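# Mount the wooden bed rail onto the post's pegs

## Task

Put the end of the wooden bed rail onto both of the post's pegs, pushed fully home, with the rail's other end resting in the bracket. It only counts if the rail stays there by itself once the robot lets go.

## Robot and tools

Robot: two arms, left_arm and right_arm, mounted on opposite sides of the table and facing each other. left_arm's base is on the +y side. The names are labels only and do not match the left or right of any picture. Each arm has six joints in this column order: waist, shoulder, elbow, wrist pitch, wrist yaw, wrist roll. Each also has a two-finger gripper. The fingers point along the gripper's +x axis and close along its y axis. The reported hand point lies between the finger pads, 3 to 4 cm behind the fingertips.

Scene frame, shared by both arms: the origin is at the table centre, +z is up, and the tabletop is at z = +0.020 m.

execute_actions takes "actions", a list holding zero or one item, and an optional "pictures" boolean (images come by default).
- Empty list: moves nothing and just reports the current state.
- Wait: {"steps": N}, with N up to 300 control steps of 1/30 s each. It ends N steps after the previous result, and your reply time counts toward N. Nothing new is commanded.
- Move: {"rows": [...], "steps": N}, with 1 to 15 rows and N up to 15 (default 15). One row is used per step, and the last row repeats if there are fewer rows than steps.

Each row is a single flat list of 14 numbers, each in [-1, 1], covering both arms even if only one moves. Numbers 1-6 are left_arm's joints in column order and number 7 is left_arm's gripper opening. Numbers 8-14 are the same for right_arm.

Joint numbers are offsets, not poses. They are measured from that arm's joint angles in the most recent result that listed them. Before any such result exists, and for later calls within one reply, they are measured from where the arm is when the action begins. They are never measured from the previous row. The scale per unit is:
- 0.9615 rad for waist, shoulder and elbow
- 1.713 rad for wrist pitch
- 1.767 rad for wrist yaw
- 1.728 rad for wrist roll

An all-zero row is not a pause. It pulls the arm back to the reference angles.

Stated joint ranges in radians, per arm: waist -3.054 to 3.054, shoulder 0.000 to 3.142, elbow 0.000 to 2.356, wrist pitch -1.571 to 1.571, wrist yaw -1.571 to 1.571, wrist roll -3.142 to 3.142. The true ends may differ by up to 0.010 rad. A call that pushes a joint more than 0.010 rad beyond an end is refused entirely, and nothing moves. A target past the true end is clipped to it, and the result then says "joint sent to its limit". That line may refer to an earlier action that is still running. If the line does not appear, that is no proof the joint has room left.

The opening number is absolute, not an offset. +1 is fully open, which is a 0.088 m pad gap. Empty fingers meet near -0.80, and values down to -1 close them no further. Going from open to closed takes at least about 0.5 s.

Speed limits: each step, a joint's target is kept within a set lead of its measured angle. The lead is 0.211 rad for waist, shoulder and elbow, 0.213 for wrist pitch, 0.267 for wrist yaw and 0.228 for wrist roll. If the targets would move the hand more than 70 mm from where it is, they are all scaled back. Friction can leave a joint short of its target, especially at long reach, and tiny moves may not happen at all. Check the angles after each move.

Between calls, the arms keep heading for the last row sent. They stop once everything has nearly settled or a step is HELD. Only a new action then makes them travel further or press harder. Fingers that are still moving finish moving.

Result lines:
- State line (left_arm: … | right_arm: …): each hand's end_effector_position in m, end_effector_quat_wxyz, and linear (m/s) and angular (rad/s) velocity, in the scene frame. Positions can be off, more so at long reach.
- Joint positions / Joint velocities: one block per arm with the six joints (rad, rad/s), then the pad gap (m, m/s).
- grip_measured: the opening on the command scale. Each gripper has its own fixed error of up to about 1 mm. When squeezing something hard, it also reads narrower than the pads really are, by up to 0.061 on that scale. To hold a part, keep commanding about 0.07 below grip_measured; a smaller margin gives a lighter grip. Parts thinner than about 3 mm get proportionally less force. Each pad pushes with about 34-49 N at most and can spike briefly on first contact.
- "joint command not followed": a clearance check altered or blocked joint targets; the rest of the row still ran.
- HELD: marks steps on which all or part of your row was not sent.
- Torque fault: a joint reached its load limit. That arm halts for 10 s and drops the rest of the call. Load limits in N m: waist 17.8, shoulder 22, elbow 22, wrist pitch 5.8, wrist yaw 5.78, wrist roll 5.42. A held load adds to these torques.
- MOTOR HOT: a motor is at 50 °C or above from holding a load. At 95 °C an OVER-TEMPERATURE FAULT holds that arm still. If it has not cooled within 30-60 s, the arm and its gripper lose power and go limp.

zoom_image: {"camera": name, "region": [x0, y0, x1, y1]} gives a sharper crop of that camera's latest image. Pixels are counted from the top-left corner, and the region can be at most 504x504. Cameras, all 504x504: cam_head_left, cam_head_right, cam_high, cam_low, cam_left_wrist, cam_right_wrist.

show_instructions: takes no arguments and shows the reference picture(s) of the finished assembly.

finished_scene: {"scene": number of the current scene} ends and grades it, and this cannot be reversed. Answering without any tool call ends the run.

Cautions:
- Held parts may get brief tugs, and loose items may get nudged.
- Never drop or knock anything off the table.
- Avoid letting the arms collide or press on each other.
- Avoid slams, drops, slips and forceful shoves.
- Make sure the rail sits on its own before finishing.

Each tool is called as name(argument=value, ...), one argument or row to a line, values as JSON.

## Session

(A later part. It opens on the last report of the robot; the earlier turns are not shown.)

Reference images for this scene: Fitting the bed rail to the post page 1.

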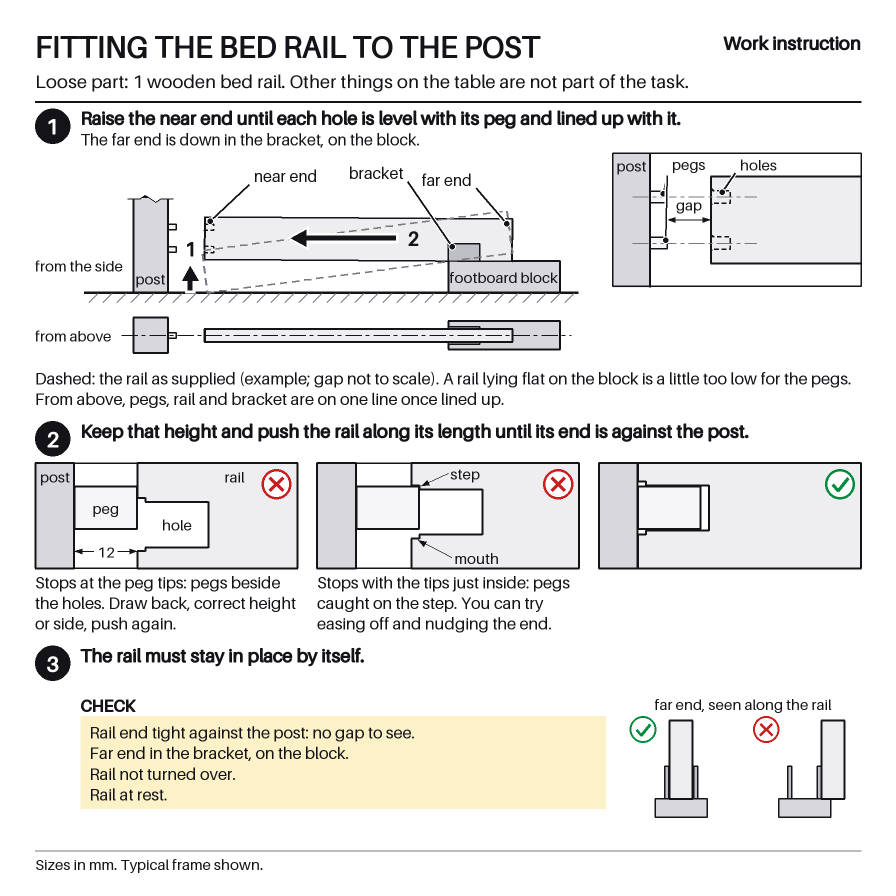

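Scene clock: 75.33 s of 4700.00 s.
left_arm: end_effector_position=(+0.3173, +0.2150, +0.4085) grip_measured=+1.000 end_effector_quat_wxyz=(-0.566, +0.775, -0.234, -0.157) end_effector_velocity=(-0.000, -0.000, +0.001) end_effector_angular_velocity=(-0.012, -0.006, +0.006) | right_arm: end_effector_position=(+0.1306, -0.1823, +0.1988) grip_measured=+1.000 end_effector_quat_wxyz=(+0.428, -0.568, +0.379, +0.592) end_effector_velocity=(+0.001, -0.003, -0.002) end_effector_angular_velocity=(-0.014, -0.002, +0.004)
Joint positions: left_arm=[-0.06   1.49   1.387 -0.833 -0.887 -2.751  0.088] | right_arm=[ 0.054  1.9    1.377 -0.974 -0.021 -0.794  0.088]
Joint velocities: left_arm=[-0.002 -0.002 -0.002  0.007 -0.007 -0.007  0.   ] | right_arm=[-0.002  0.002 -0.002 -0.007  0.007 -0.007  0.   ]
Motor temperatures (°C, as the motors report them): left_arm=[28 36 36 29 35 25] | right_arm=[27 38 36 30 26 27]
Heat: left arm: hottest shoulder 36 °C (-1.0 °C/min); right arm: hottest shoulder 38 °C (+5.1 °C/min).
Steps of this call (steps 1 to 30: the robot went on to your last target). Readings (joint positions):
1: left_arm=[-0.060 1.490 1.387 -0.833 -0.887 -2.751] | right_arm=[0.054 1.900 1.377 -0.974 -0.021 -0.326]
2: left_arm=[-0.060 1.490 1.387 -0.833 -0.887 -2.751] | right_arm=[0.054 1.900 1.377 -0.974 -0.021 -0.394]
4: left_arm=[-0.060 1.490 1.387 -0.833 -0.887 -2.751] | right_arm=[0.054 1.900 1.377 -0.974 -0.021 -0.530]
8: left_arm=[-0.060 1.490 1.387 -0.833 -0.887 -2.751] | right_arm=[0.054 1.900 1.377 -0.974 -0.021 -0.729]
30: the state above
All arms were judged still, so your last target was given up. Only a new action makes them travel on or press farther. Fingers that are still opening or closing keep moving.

Target roll 0.757−3.142=−2.385 → cmd −0.921.

execute_actions(
  actions=[
    {"rows":[[0,0,0,0,0,0,1,0,0,0,0,0.012,-0.923,1]],"steps":15},
  ],
  pictures=false,
)

execute_actions(
  actions=[
    {"steps":40},
  ],
)

Scene clock: 78.57 s of 4700.00 s.
left_arm: end_effector_position=(+0.3173, +0.2150, +0.4085) grip_measured=+1.000 end_effector_quat_wxyz=(-0.566, +0.775, -0.234, -0.157) end_effector_velocity=(+0.001, +0.003, -0.000) end_effector_angular_velocity=(-0.010, +0.000, +0.018) | right_arm: end_effector_position=(+0.1330, -0.1834, +0.1988) grip_measured=+1.000 end_effector_quat_wxyz=(-0.094, +0.711, -0.044, -0.696) end_effector_velocity=(-0.002, -0.003, +0.001) end_effector_angular_velocity=(-0.061, -0.130, +2.022)
Joint positions: left_arm=[-0.06   1.49   1.387 -0.833 -0.887 -2.751  0.088] | right_arm=[ 0.054  1.9    1.377 -0.974 -0.004 -1.814  0.088]
Joint velocities: left_arm=[ 0.002 -0.002 -0.002 -0.007 -0.007 -0.022  0.   ] | right_arm=[-0.002 -0.007 -0.007 -0.007 -0.007 -2.029  0.   ]
Motor temperatures (°C, as the motors report them): left_arm=[28 36 36 29 35 25] | right_arm=[27 38 36 30 26 27]
Heat: left arm: hottest shoulder 36 °C (-1.0 °C/min); right arm: hottest shoulder 38 °C (+5.0 °C/min).
Steps of this call (steps 1 to 82: nothing new was sent; steps 83 to 97: all 15 steps of this action). Readings (joint positions):
83: left_arm=[-0.060 1.490 1.387 -0.833 -0.887 -2.751] | right_arm=[0.054 1.900 1.377 -0.974 -0.018 -0.859]
84: left_arm=[-0.060 1.490 1.387 -0.833 -0.887 -2.751] | right_arm=[0.054 1.900 1.377 -0.974 -0.014 -0.928]
86: left_arm=[-0.060 1.490 1.387 -0.833 -0.887 -2.751] | right_arm=[0.054 1.900 1.377 -0.974 -0.009 -1.064]
90: left_arm=[-0.060 1.490 1.387 -0.833 -0.887 -2.751] | right_arm=[0.054 1.900 1.377 -0.974 -0.005 -1.336]
97: the state above

Scene clock: 79.90 s of 4700.00 s.
left_arm: end_effector_position=(+0.3173, +0.2150, +0.4085) grip_measured=+1.000 end_effector_quat_wxyz=(-0.566, +0.775, -0.234, -0.157) end_effector_velocity=(-0.001, +0.002, -0.000) end_effector_angular_velocity=(+0.015, -0.005, -0.002) | right_arm: end_effector_position=(+0.1331, -0.1834, +0.1988) grip_measured=+1.000 end_effector_quat_wxyz=(+0.110, +0.709, +0.154, -0.680) end_effector_velocity=(+0.001, -0.003, +0.000) end_effector_angular_velocity=(-0.010, -0.003, -0.010)
Joint positions: left_arm=[-0.06   1.49   1.387 -0.833 -0.887 -2.751  0.088] | right_arm=[ 0.054  1.9    1.377 -0.974 -0.003 -2.384  0.088]
Joint velocities: left_arm=[-0.002 -0.002 -0.002 -0.007 -0.007  0.007  0.   ] | right_arm=[-0.002 -0.002 -0.002 -0.007  0.007  0.007  0.   ]
Motor temperatures (°C, as the motors report them): left_arm=[28 36 36 30 35 25] | right_arm=[27 38 36 30 26 27]
Heat: left arm: hottest shoulder 36 °C (-1.0 °C/min); right arm: hottest shoulder 38 °C (+5.1 °C/min).
Steps of this call (steps 1 to 30: the robot went on to your last target; steps 31 to 40: nothing new was sent). Readings (joint positions):
1: left_arm=[-0.060 1.490 1.387 -0.833 -0.887 -2.751] | right_arm=[0.054 1.900 1.377 -0.974 -0.004 -1.882]
2: left_arm=[-0.060 1.490 1.387 -0.833 -0.887 -2.751] | right_arm=[0.054 1.900 1.377 -0.974 -0.004 -1.951]
4: left_arm=[-0.060 1.490 1.387 -0.833 -0.887 -2.751] | right_arm=[0.054 1.900 1.377 -0.974 -0.004 -2.087]
8: left_arm=[-0.060 1.490 1.387 -0.833 -0.887 -2.751] | right_arm=[0.054 1.900 1.377 -0.974 -0.003 -2.308]
40: the state above
All arms were judged still, so your last target was given up. Only a new action makes them travel on or press farther. Fingers that are still opening or closing keep moving.

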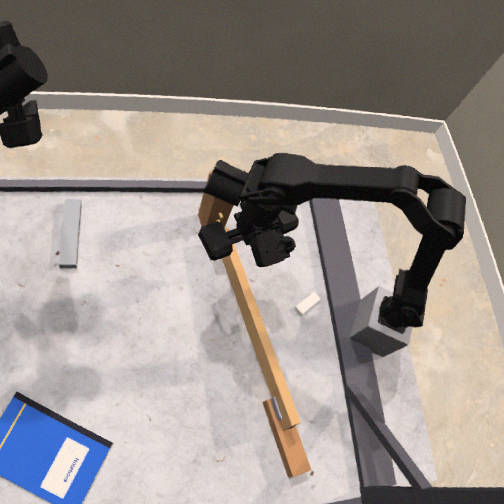

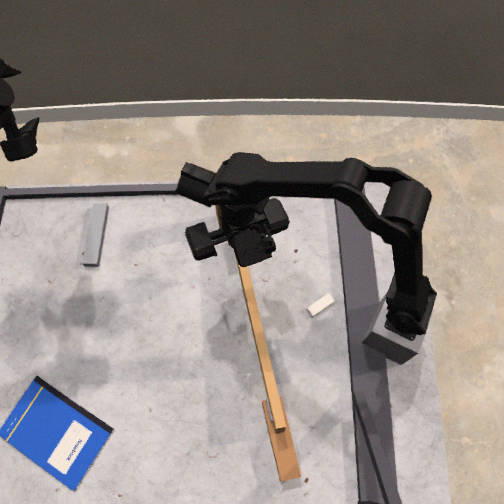

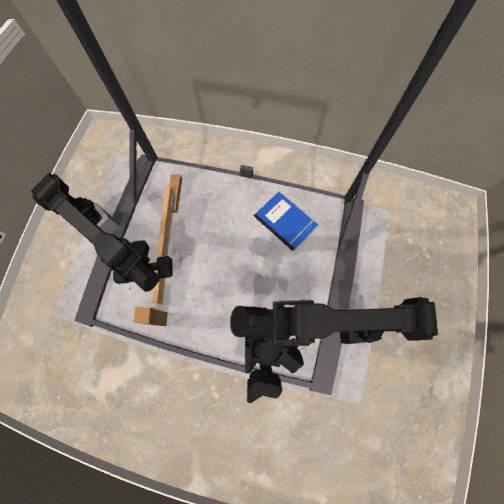

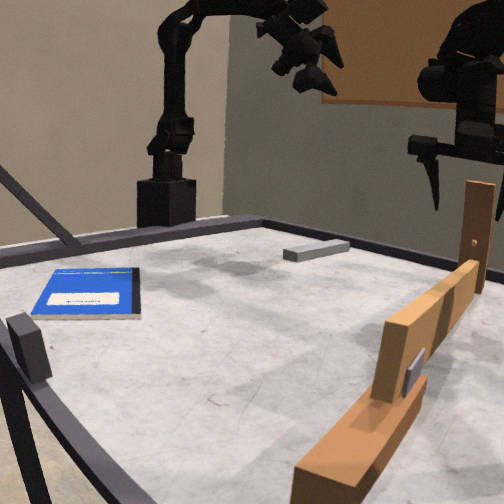

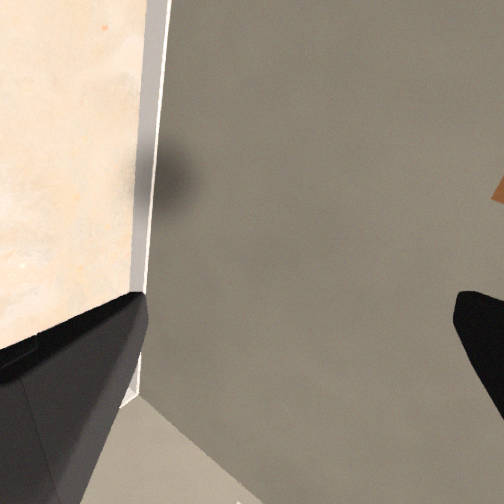

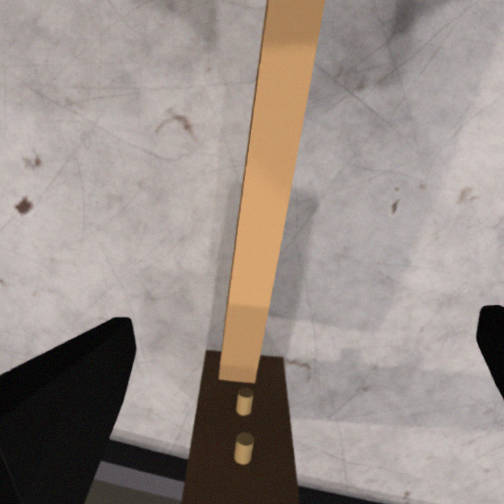

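execute_actions(
  actions=[
    {"rows":[[0,0,0,0,0,0,1,0.15,-0.09,-0.11,0.0,0,0.083,1]],"steps":15},
  ],
  pictures=false,
)

execute_actions(
  actions=[
    {"rows":[[0,0,0,0,0,0,1,0,0.1,-0.15,0.135,0,0,1]],"steps":15},
  ],
)

Scene clock: 84.07 s of 4700.00 s.
left_arm: end_effector_position=(+0.3173, +0.2150, +0.4085) grip_measured=+1.000 end_effector_quat_wxyz=(-0.566, +0.775, -0.234, -0.157) end_effector_velocity=(+0.001, +0.001, +0.001) end_effector_angular_velocity=(-0.012, -0.006, +0.011) | right_arm: end_effector_position=(+0.0761, -0.1884, +0.1987) grip_measured=+1.000 end_effector_quat_wxyz=(+0.118, +0.701, +0.151, -0.687) end_effector_velocity=(-0.004, -0.006, -0.003) end_effector_angular_velocity=(-0.028, +0.017, -0.005)
Joint positions: left_arm=[-0.06   1.49   1.387 -0.833 -0.887 -2.751  0.088] | right_arm=[ 0.2    1.829  1.284 -0.977 -0.005 -2.246  0.088]
Joint velocities: left_arm=[ 0.002 -0.002 -0.002  0.007 -0.007 -0.007  0.   ] | right_arm=[ 0.002  0.002 -0.007 -0.022 -0.007  0.007  0.   ]
Motor temperatures (°C, as the motors report them): left_arm=[28 36 36 30 34 25] | right_arm=[27 38 36 29 26 27]
Heat: left arm: hottest shoulder 36 °C (-1.0 °C/min); right arm: hottest shoulder 38 °C (+5.0 °C/min).
Steps of this call (steps 1 to 90: nothing new was sent; then 0.67 s passed at rest; steps 91 to 105: all 15 steps of this action). Readings (joint positions):
91: left_arm=[-0.060 1.490 1.387 -0.833 -0.887 -2.751] | right_arm=[0.067 1.887 1.358 -0.961 0.005 -2.348]
92: left_arm=[-0.060 1.490 1.387 -0.833 -0.887 -2.751] | right_arm=[0.095 1.871 1.336 -0.969 0.006 -2.315]
94: left_arm=[-0.060 1.490 1.387 -0.833 -0.887 -2.751] | right_arm=[0.160 1.847 1.304 -0.978 -0.002 -2.280]
98: left_arm=[-0.060 1.490 1.387 -0.833 -0.887 -2.751] | right_arm=[0.204 1.831 1.289 -0.977 -0.005 -2.253]
105: the state above

Scene clock: 84.57 s of 4700.00 s.
left_arm: end_effector_position=(+0.3173, +0.2150, +0.4085) grip_measured=+1.000 end_effector_quat_wxyz=(-0.566, +0.775, -0.234, -0.157) end_effector_velocity=(-0.001, +0.003, -0.001) end_effector_angular_velocity=(+0.009, +0.011, +0.002) | right_arm: end_effector_position=(+0.0760, -0.1887, +0.1391) grip_measured=+1.000 end_effector_quat_wxyz=(+0.118, +0.701, +0.151, -0.687) end_effector_velocity=(+0.001, +0.004, +0.000) end_effector_angular_velocity=(+0.023, -0.000, +0.020)
Joint positions: left_arm=[-0.06   1.49   1.387 -0.833 -0.887 -2.751  0.088] | right_arm=[ 0.2    1.919  1.147 -0.749 -0.005 -2.246  0.088]
Joint velocities: left_arm=[ 0.002 -0.002  0.002 -0.022  0.007 -0.007  0.   ] | right_arm=[-0.002 -0.002 -0.002  0.022 -0.007 -0.022  0.   ]
Motor temperatures (°C, as the motors report them): left_arm=[28 36 36 30 34 25] | right_arm=[27 38 35 29 26 27]
Heat: left arm: hottest shoulder 36 °C (-1.0 °C/min); right arm: hottest shoulder 38 °C (+5.0 °C/min).
Steps of this call (steps 1 to 15: all 15 steps of this action). Readings (joint positions):
1: left_arm=[-0.060 1.490 1.387 -0.833 -0.887 -2.751] | right_arm=[0.200 1.835 1.255 -0.918 -0.005 -2.246]
2: left_arm=[-0.060 1.490 1.387 -0.833 -0.887 -2.751] | right_arm=[0.200 1.842 1.230 -0.857 -0.005 -2.246]
4: left_arm=[-0.060 1.490 1.387 -0.833 -0.887 -2.751] | right_arm=[0.200 1.880 1.191 -0.801 -0.005 -2.246]
8: left_arm=[-0.060 1.490 1.387 -0.833 -0.887 -2.751] | right_arm=[0.200 1.919 1.148 -0.764 -0.005 -2.246]
15: the state above

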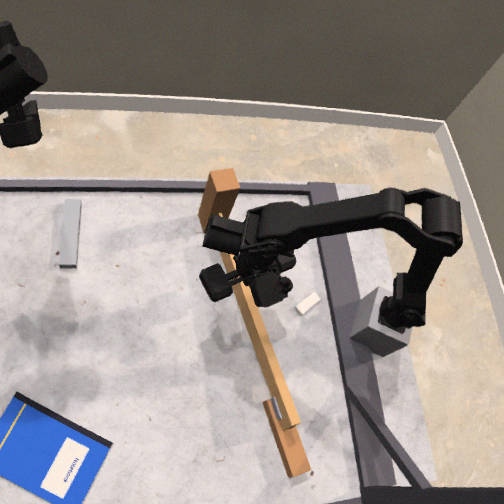

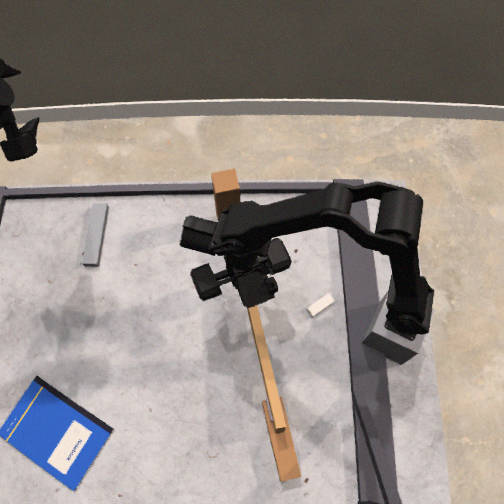

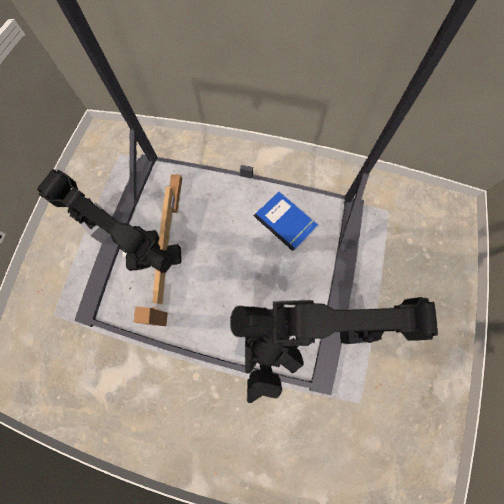

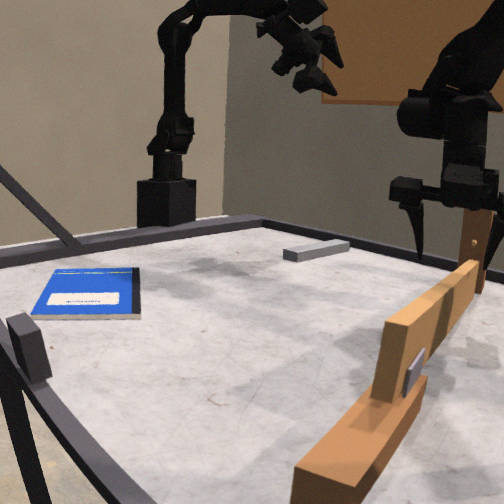

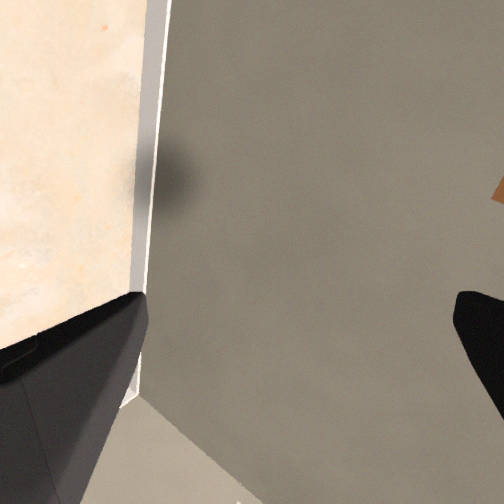

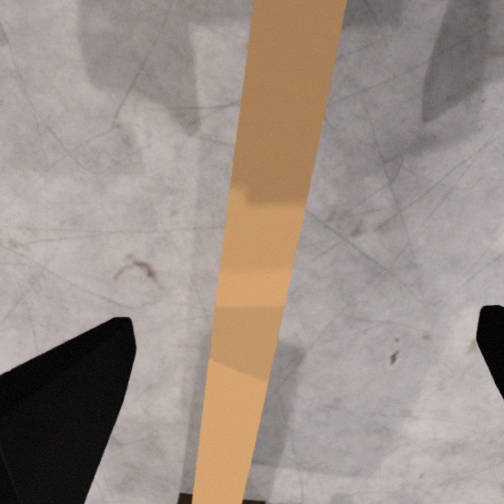

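execute_actions(
  actions=[
    {"rows":[[0,0,0,0,0,0,1,0,0.03,-0.2,0.107,0,0,1]],"steps":15},
  ],
)

Scene clock: 87.03 s of 4700.00 s.
left_arm: end_effector_position=(+0.3173, +0.2150, +0.4085) grip_measured=+1.000 end_effector_quat_wxyz=(-0.566, +0.775, -0.234, -0.157) end_effector_velocity=(-0.001, +0.002, -0.000) end_effector_angular_velocity=(+0.002, -0.003, +0.006) | right_arm: end_effector_position=(+0.0671, -0.2184, +0.0942) grip_measured=+1.000 end_effector_quat_wxyz=(+0.127, +0.696, +0.142, -0.692) end_effector_velocity=(-0.004, +0.002, +0.000) end_effector_angular_velocity=(+0.013, +0.019, +0.010)
Joint positions: left_arm=[-0.06   1.49   1.387 -0.833 -0.887 -2.751  0.088] | right_arm=[ 0.2    1.945  0.964 -0.568 -0.005 -2.246  0.088]
Joint velocities: left_arm=[-0.002 -0.002 -0.002 -0.007 -0.007 -0.007  0.   ] | right_arm=[ 0.002 -0.002 -0.002  0.007 -0.022 -0.007  0.   ]
Motor temperatures (°C, as the motors report them): left_arm=[28 36 36 30 34 25] | right_arm=[27 38 35 29 26 27]
Heat: left arm: hottest shoulder 36 °C (-1.0 °C/min); right arm: hottest shoulder 38 °C (+5.1 °C/min).
Steps of this call (steps 1 to 15: the robot went on to your last target; steps 16 to 59: nothing new was sent; steps 60 to 74: all 15 steps of this action). Readings (joint positions):
60: left_arm=[-0.060 1.490 1.387 -0.833 -0.887 -2.751] | right_arm=[0.200 1.918 1.108 -0.682 -0.005 -2.246]
61: left_arm=[-0.060 1.490 1.387 -0.833 -0.887 -2.751] | right_arm=[0.200 1.916 1.073 -0.642 -0.005 -2.246]
63: left_arm=[-0.060 1.490 1.387 -0.833 -0.887 -2.751] | right_arm=[0.200 1.929 1.012 -0.615 -0.005 -2.246]
67: left_arm=[-0.060 1.490 1.387 -0.833 -0.887 -2.751] | right_arm=[0.200 1.945 0.965 -0.581 -0.005 -2.246]
74: the state above

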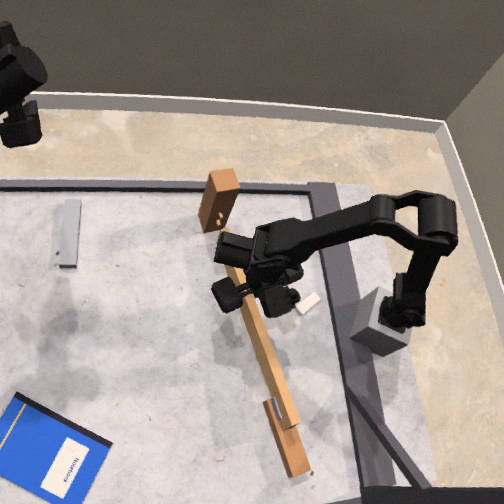

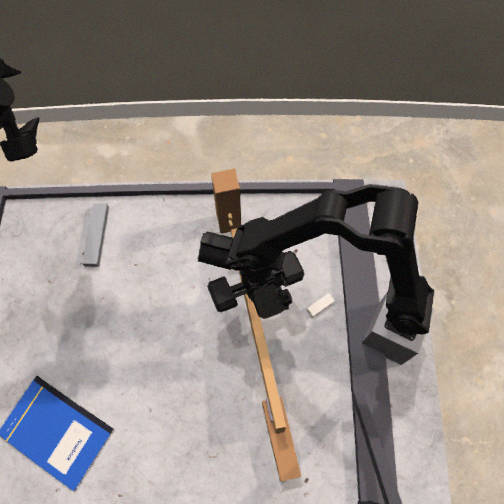

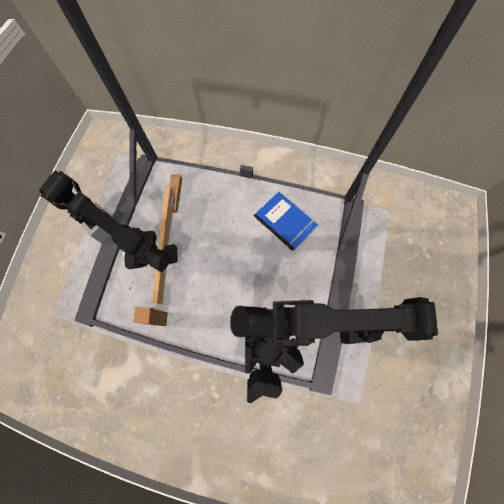

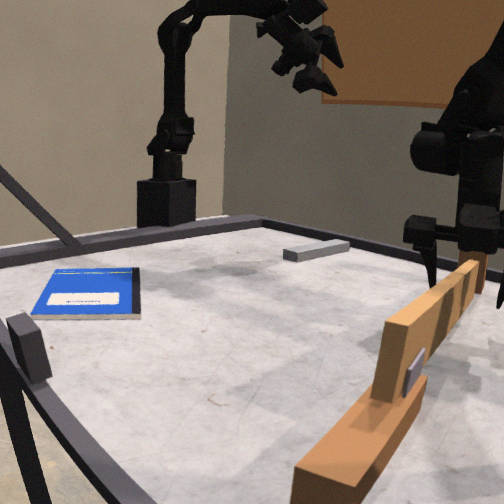

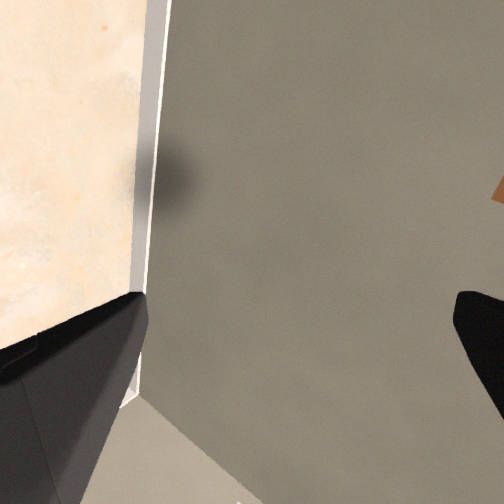

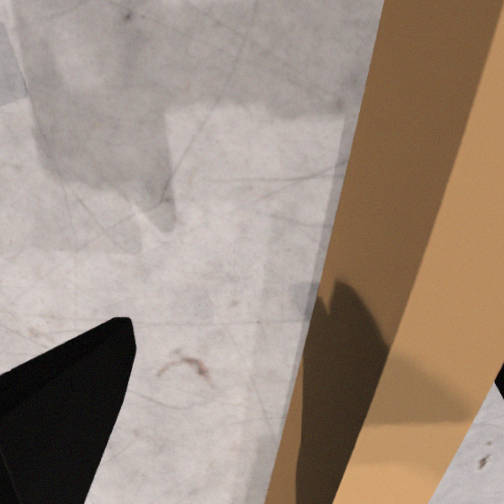

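Overshot; reach out 2 cm, then close and lift.

execute_actions(
  actions=[
    {"rows":[[0,0,0,0,0,0,1,0,0.11,0.1,0,0,0,1]],"steps":15},
  ],
  pictures=false,
)

execute_actions(
  actions=[
    {"rows":[[0,0,0,0,0,0,1,0,0,0,0,0,0,-0.9]],"steps":15},
  ],
)

Scene clock: 89.57 s of 4700.00 s.
left_arm: end_effector_position=(+0.3173, +0.2150, +0.4085) grip_measured=+1.000 end_effector_quat_wxyz=(-0.566, +0.775, -0.234, -0.157) end_effector_velocity=(-0.001, +0.004, -0.003) end_effector_angular_velocity=(+0.021, +0.002, +0.006) | right_arm: end_effector_position=(+0.0730, -0.1988, +0.0835) grip_measured=+1.000 end_effector_quat_wxyz=(+0.128, +0.696, +0.141, -0.693) end_effector_velocity=(-0.003, -0.002, -0.001) end_effector_angular_velocity=(-0.005, +0.025, -0.009)
Joint positions: left_arm=[-0.06   1.49   1.387 -0.833 -0.887 -2.751  0.088] | right_arm=[ 0.2    2.036  1.05  -0.566 -0.005 -2.246  0.088]
Joint velocities: left_arm=[-0.002 -0.002 -0.007 -0.022 -0.007 -0.007  0.   ] | right_arm=[-0.002  0.002 -0.002 -0.007 -0.022  0.007  0.   ]
Motor temperatures (°C, as the motors report them): left_arm=[28 36 36 30 34 25] | right_arm=[27 38 35 29 26 27]
Heat: left arm: hottest shoulder 36 °C (+0.0 °C/min); right arm: hottest shoulder 38 °C (+4.0 °C/min).
Steps of this call (steps 1 to 15: the robot went on to your last target; steps 16 to 61: nothing new was sent; steps 62 to 76: all 15 steps of this action). Readings (joint positions):
62: left_arm=[-0.060 1.490 1.387 -0.833 -0.887 -2.751] | right_arm=[0.200 1.962 0.979 -0.576 -0.005 -2.246]
63: left_arm=[-0.060 1.490 1.387 -0.833 -0.887 -2.751] | right_arm=[0.200 1.982 1.000 -0.570 -0.005 -2.246]
65: left_arm=[-0.060 1.490 1.387 -0.833 -0.887 -2.751] | right_arm=[0.200 2.017 1.031 -0.564 -0.005 -2.246]
69: left_arm=[-0.060 1.490 1.387 -0.833 -0.887 -2.751] | right_arm=[0.200 2.033 1.045 -0.566 -0.005 -2.246]
76: the state above

Scene clock: 90.07 s of 4700.00 s.
left_arm: end_effector_position=(+0.3173, +0.2150, +0.4085) grip_measured=+1.000 end_effector_quat_wxyz=(-0.566, +0.775, -0.234, -0.157) end_effector_velocity=(-0.001, +0.004, +0.002) end_effector_angular_velocity=(+0.019, -0.004, -0.002) | right_arm: end_effector_position=(+0.0729, -0.1967, +0.0836) grip_measured=-0.408 end_effector_quat_wxyz=(+0.119, +0.697, +0.140, -0.694) end_effector_velocity=(-0.002, -0.010, -0.001) end_effector_angular_velocity=(-0.038, +0.018, +0.015)
Joint positions: left_arm=[-0.06   1.49   1.387 -0.833 -0.887 -2.751  0.088] | right_arm=[ 0.2    2.036  1.051 -0.558 -0.009 -2.231  0.019]
Joint velocities: left_arm=[-0.002 -0.007  0.002 -0.022 -0.007  0.007  0.   ] | right_arm=[-0.007 -0.002 -0.007 -0.037 -0.007 -0.022 -0.008]
Motor temperatures (°C, as the motors report them): left_arm=[28 36 36 30 34 25] | right_arm=[27 38 35 29 26 27]
Heat: left arm: hottest shoulder 36 °C (+0.0 °C/min); right arm: hottest shoulder 38 °C (+4.0 °C/min).
Steps of this call (steps 1 to 15: all 15 steps of this action). Readings (joint positions):
1: left_arm=[-0.060 1.490 1.387 -0.833 -0.887 -2.751] | right_arm=[0.200 2.036 1.050 -0.566 -0.005 -2.246]
2: left_arm=[-0.060 1.490 1.387 -0.833 -0.887 -2.751] | right_arm=[0.200 2.036 1.050 -0.566 -0.005 -2.246]
4: left_arm=[-0.060 1.490 1.387 -0.833 -0.887 -2.751] | right_arm=[0.200 2.036 1.050 -0.566 -0.005 -2.246]
8: left_arm=[-0.060 1.490 1.387 -0.833 -0.887 -2.751] | right_arm=[0.200 2.036 1.050 -0.566 -0.005 -2.246]
15: the state above

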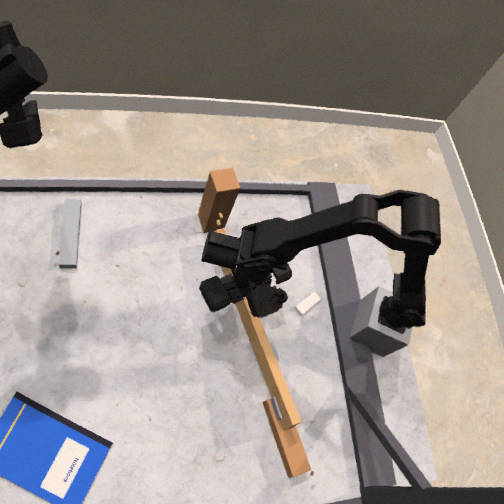

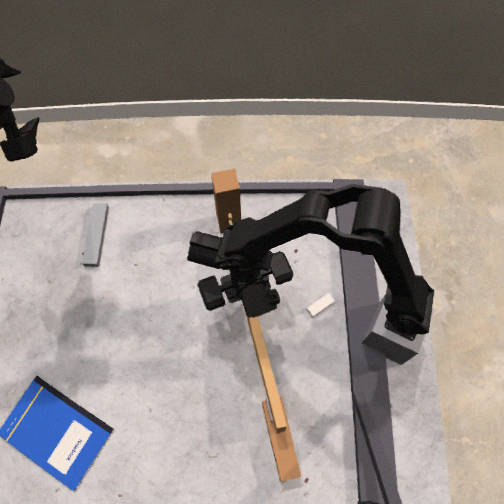

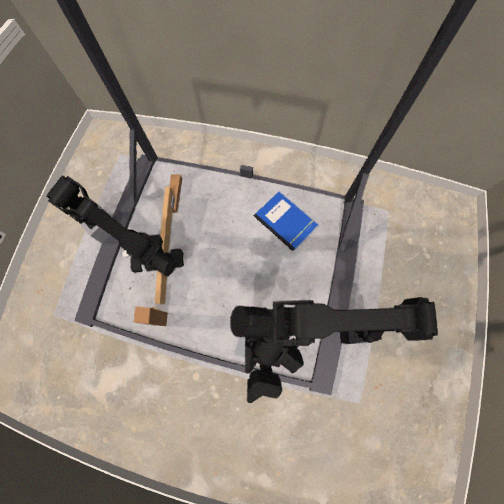

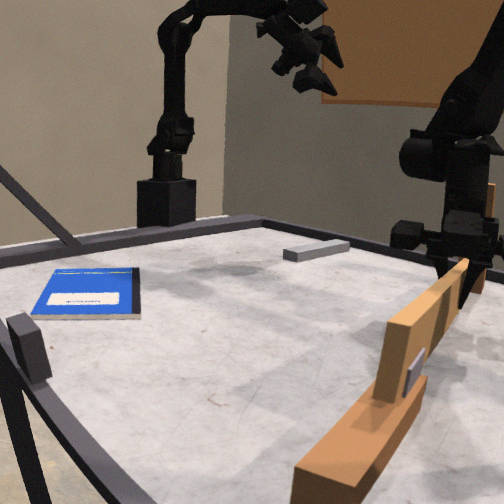

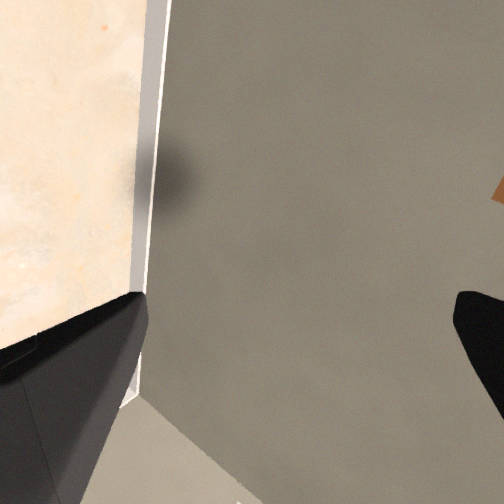

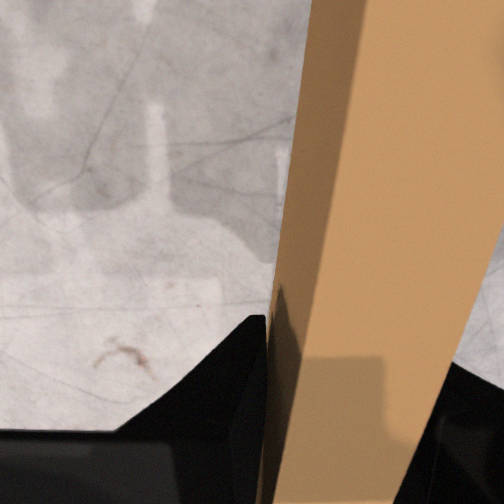

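Lift ~3.2 cm.

execute_actions(
  actions=[
    {"rows":[[0,0,0,0,0,0,1,0,-0.07,0.12,-0.1,0,0,-0.9]],"steps":15},
  ],
)

zoom_image(
  camera="cam_high",
  region=[120,250,200,340],
)

zoom_image(
  camera="cam_head_left",
  region=[180,160,260,260],
)

Scene clock: 93.73 s of 4700.00 s.
left_arm: end_effector_position=(+0.3173, +0.2150, +0.4085) grip_measured=+1.000 end_effector_quat_wxyz=(-0.566, +0.775, -0.234, -0.157) end_effector_velocity=(+0.000, +0.004, +0.003) end_effector_angular_velocity=(-0.012, -0.013, +0.022) | right_arm: end_effector_position=(+0.0752, -0.1894, +0.1172) grip_measured=-0.429 end_effector_quat_wxyz=(+0.120, +0.695, +0.128, -0.697) end_effector_velocity=(-0.000, +0.000, +0.003) end_effector_angular_velocity=(+0.004, +0.006, +0.005)
Joint positions: left_arm=[-0.06   1.49   1.387 -0.833 -0.887 -2.751  0.088] | right_arm=[ 0.201  1.99   1.15  -0.721 -0.008 -2.216  0.018]
Joint velocities: left_arm=[-0.002 -0.007 -0.002 -0.007 -0.022 -0.022  0.   ] | right_arm=[-0.002 -0.007  0.002 -0.007 -0.007 -0.007 -0.   ]
Motor temperatures (°C, as the motors report them): left_arm=[28 36 36 30 34 25] | right_arm=[27 38 35 29 25 27]
Heat: left arm: hottest shoulder 36 °C (+0.0 °C/min); right arm: hottest shoulder 38 °C (+4.0 °C/min).
Steps of this call (steps 1 to 15: the robot went on to your last target; steps 16 to 90: nothing new was sent; then 0.17 s passed at rest; steps 91 to 105: all 15 steps of this action). Readings (joint positions):
91: left_arm=[-0.060 1.490 1.387 -0.833 -0.887 -2.751] | right_arm=[0.200 2.034 1.074 -0.605 -0.007 -2.230]
92: left_arm=[-0.060 1.490 1.387 -0.833 -0.887 -2.751] | right_arm=[0.199 2.032 1.094 -0.646 -0.007 -2.224]
94: left_arm=[-0.060 1.490 1.387 -0.833 -0.887 -2.751] | right_arm=[0.199 2.013 1.123 -0.682 -0.007 -2.221]
98: left_arm=[-0.060 1.490 1.387 -0.833 -0.887 -2.751] | right_arm=[0.201 1.990 1.147 -0.715 -0.009 -2.217]
105: the state above

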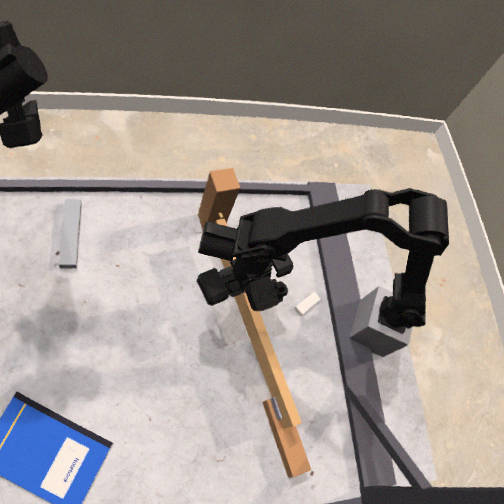

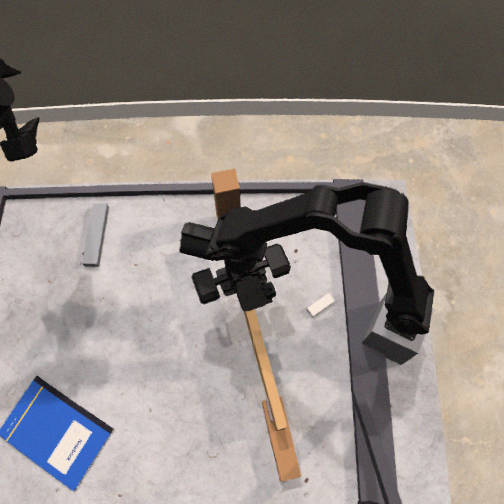

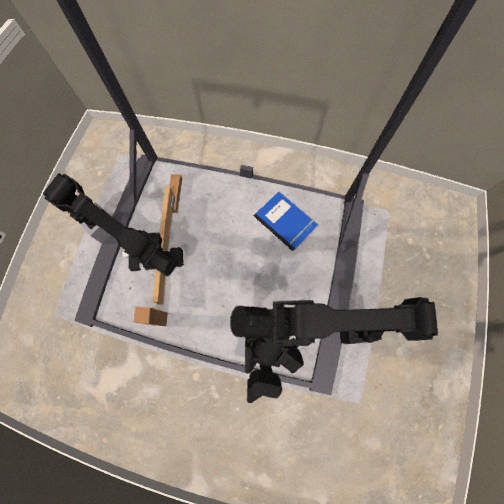

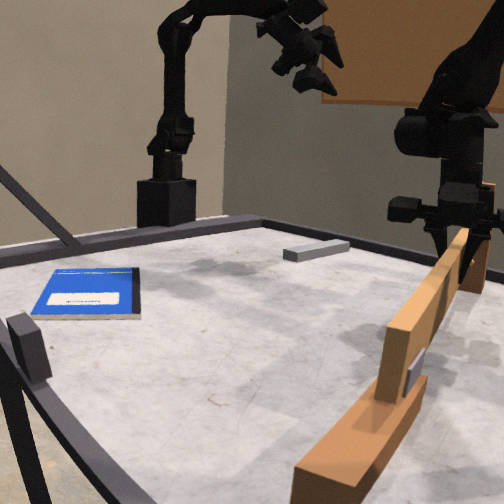

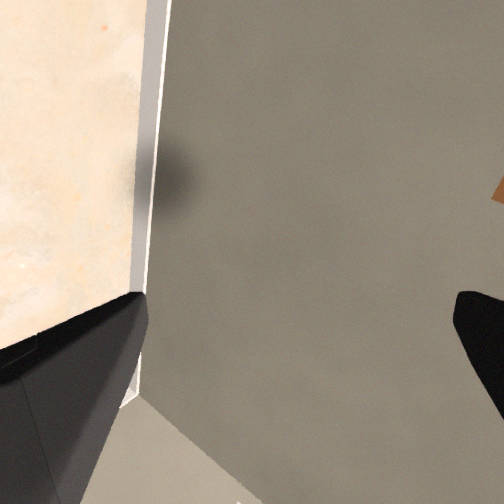

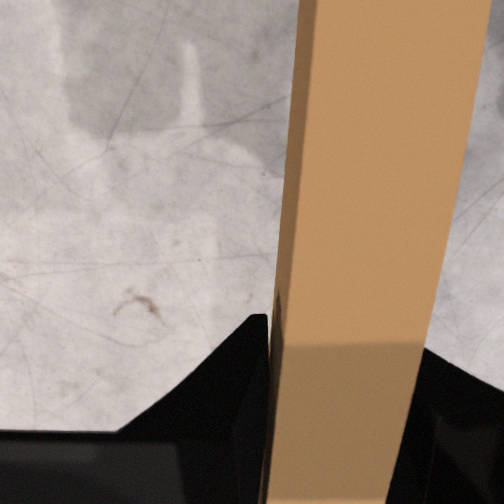

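Region (120, 250, 200, 340) of cam_high's 504x504 image, scaled by 5.600, with more detail than that image has.

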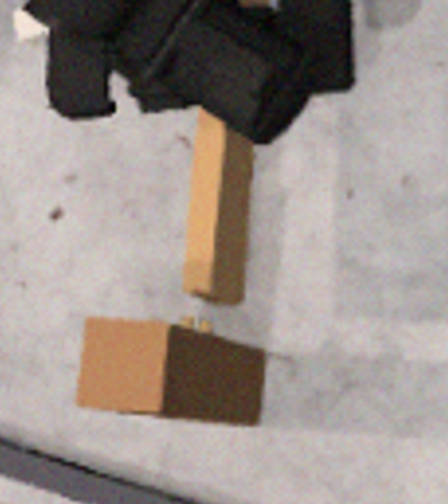

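Region (180, 160, 260, 260) of cam_head_left's 504x504 image, scaled by 5.040, with more detail than that image has; it fills the left 403 columns of this view, and the rest is white.

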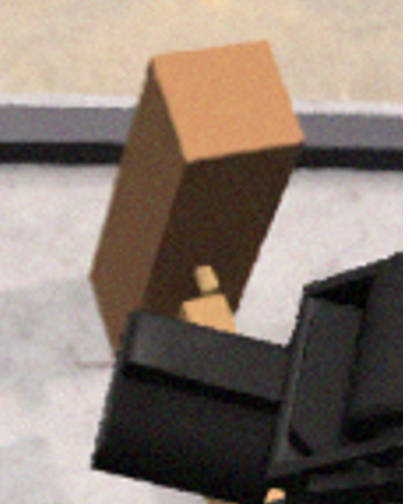

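execute_actions(
  actions=[
    {"rows":[[0,0,0,0,0,0,1,0,-0.06,-0.05,0,0,0,-0.9]],"steps":15},
  ],
)

zoom_image(
  camera="cam_high",
  region=[120,250,200,340],
)

zoom_image(
  camera="cam_head_left",
  region=[180,160,260,260],
)

Scene clock: 97.83 s of 4700.00 s.
left_arm: end_effector_position=(+0.3173, +0.2150, +0.4085) grip_measured=+1.000 end_effector_quat_wxyz=(-0.566, +0.775, -0.234, -0.157) end_effector_velocity=(+0.000, -0.001, -0.000) end_effector_angular_velocity=(-0.007, -0.005, +0.006) | right_arm: end_effector_position=(+0.0753, -0.1955, +0.1215) grip_measured=-0.429 end_effector_quat_wxyz=(+0.110, +0.699, +0.124, -0.695) end_effector_velocity=(-0.001, +0.002, +0.002) end_effector_angular_velocity=(+0.014, +0.003, +0.010)
Joint positions: left_arm=[-0.06   1.49   1.387 -0.833 -0.887 -2.751  0.088] | right_arm=[ 0.197  1.955  1.116 -0.712 -0.005 -2.2    0.018]
Joint velocities: left_arm=[-0.002  0.002 -0.002  0.007 -0.007 -0.007  0.   ] | right_arm=[ 0.002 -0.007 -0.002  0.007 -0.007 -0.007  0.   ]
Motor temperatures (°C, as the motors report them): left_arm=[28 36 36 30 34 25] | right_arm=[27 39 35 29 25 27]
Heat: left arm: hottest shoulder 36 °C (+0.0 °C/min); right arm: hottest shoulder 39 °C (+5.0 °C/min).
Steps of this call (steps 1 to 15: the robot went on to your last target; steps 16 to 90: nothing new was sent; then 0.60 s passed at rest; steps 91 to 105: all 15 steps of this action). Readings (joint positions):
91: left_arm=[-0.060 1.490 1.387 -0.833 -0.887 -2.751] | right_arm=[0.201 1.985 1.143 -0.717 -0.008 -2.212]
92: left_arm=[-0.060 1.490 1.387 -0.833 -0.887 -2.751] | right_arm=[0.200 1.979 1.136 -0.715 -0.006 -2.208]
94: left_arm=[-0.060 1.490 1.387 -0.833 -0.887 -2.751] | right_arm=[0.198 1.964 1.125 -0.715 -0.006 -2.203]
98: left_arm=[-0.060 1.490 1.387 -0.833 -0.887 -2.751] | right_arm=[0.198 1.955 1.118 -0.712 -0.005 -2.201]
105: the state above

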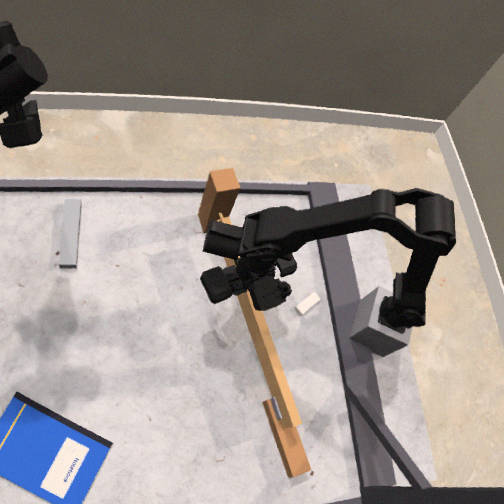

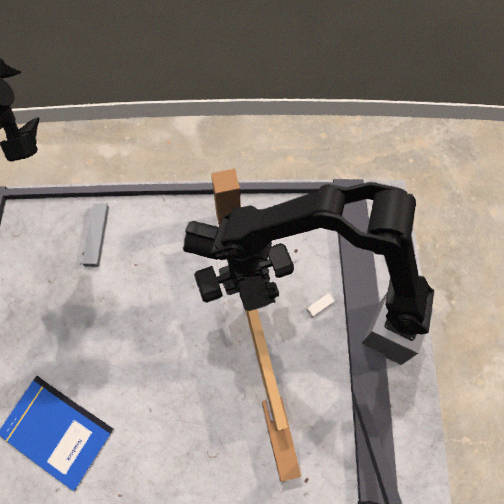

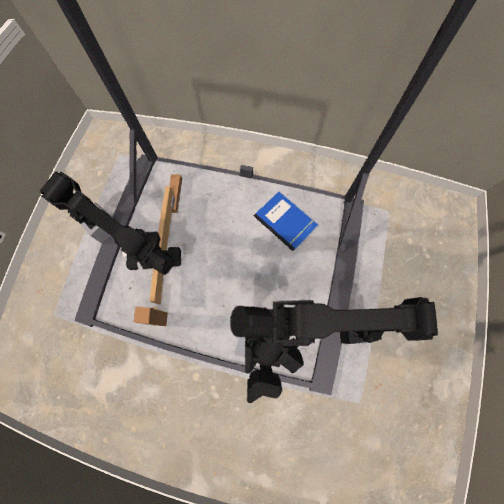

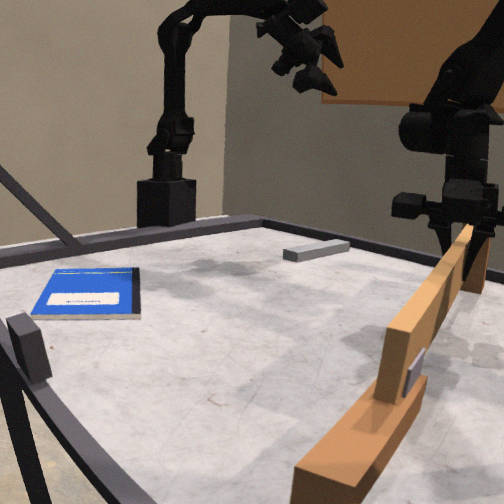

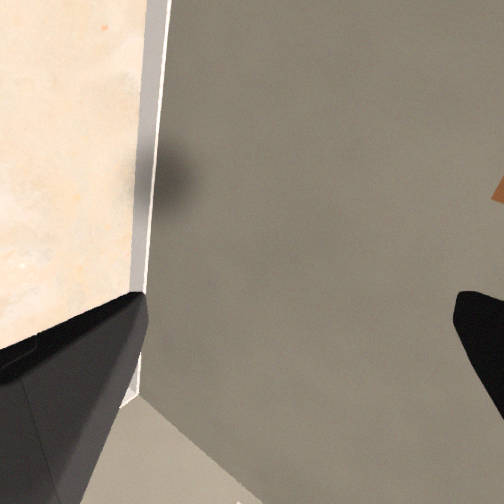

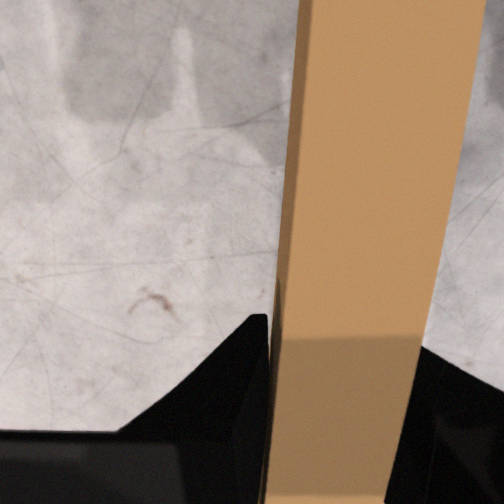

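Region (120, 250, 200, 340) of cam_high's 504x504 image, scaled by 5.600, with more detail than that image has.

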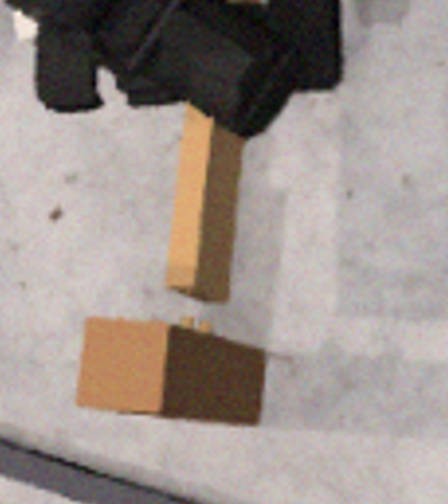

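Region (180, 160, 260, 260) of cam_head_left's 504x504 image, scaled by 5.040, with more detail than that image has; it fills the left 403 columns of this view, and the rest is white.

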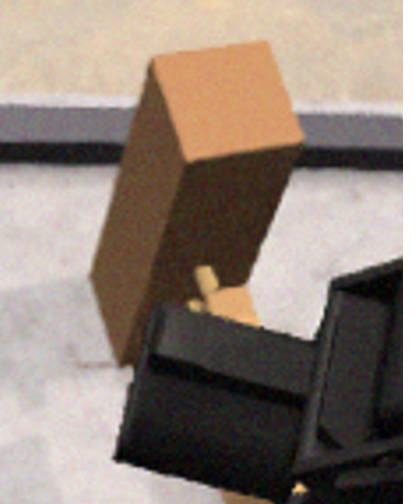

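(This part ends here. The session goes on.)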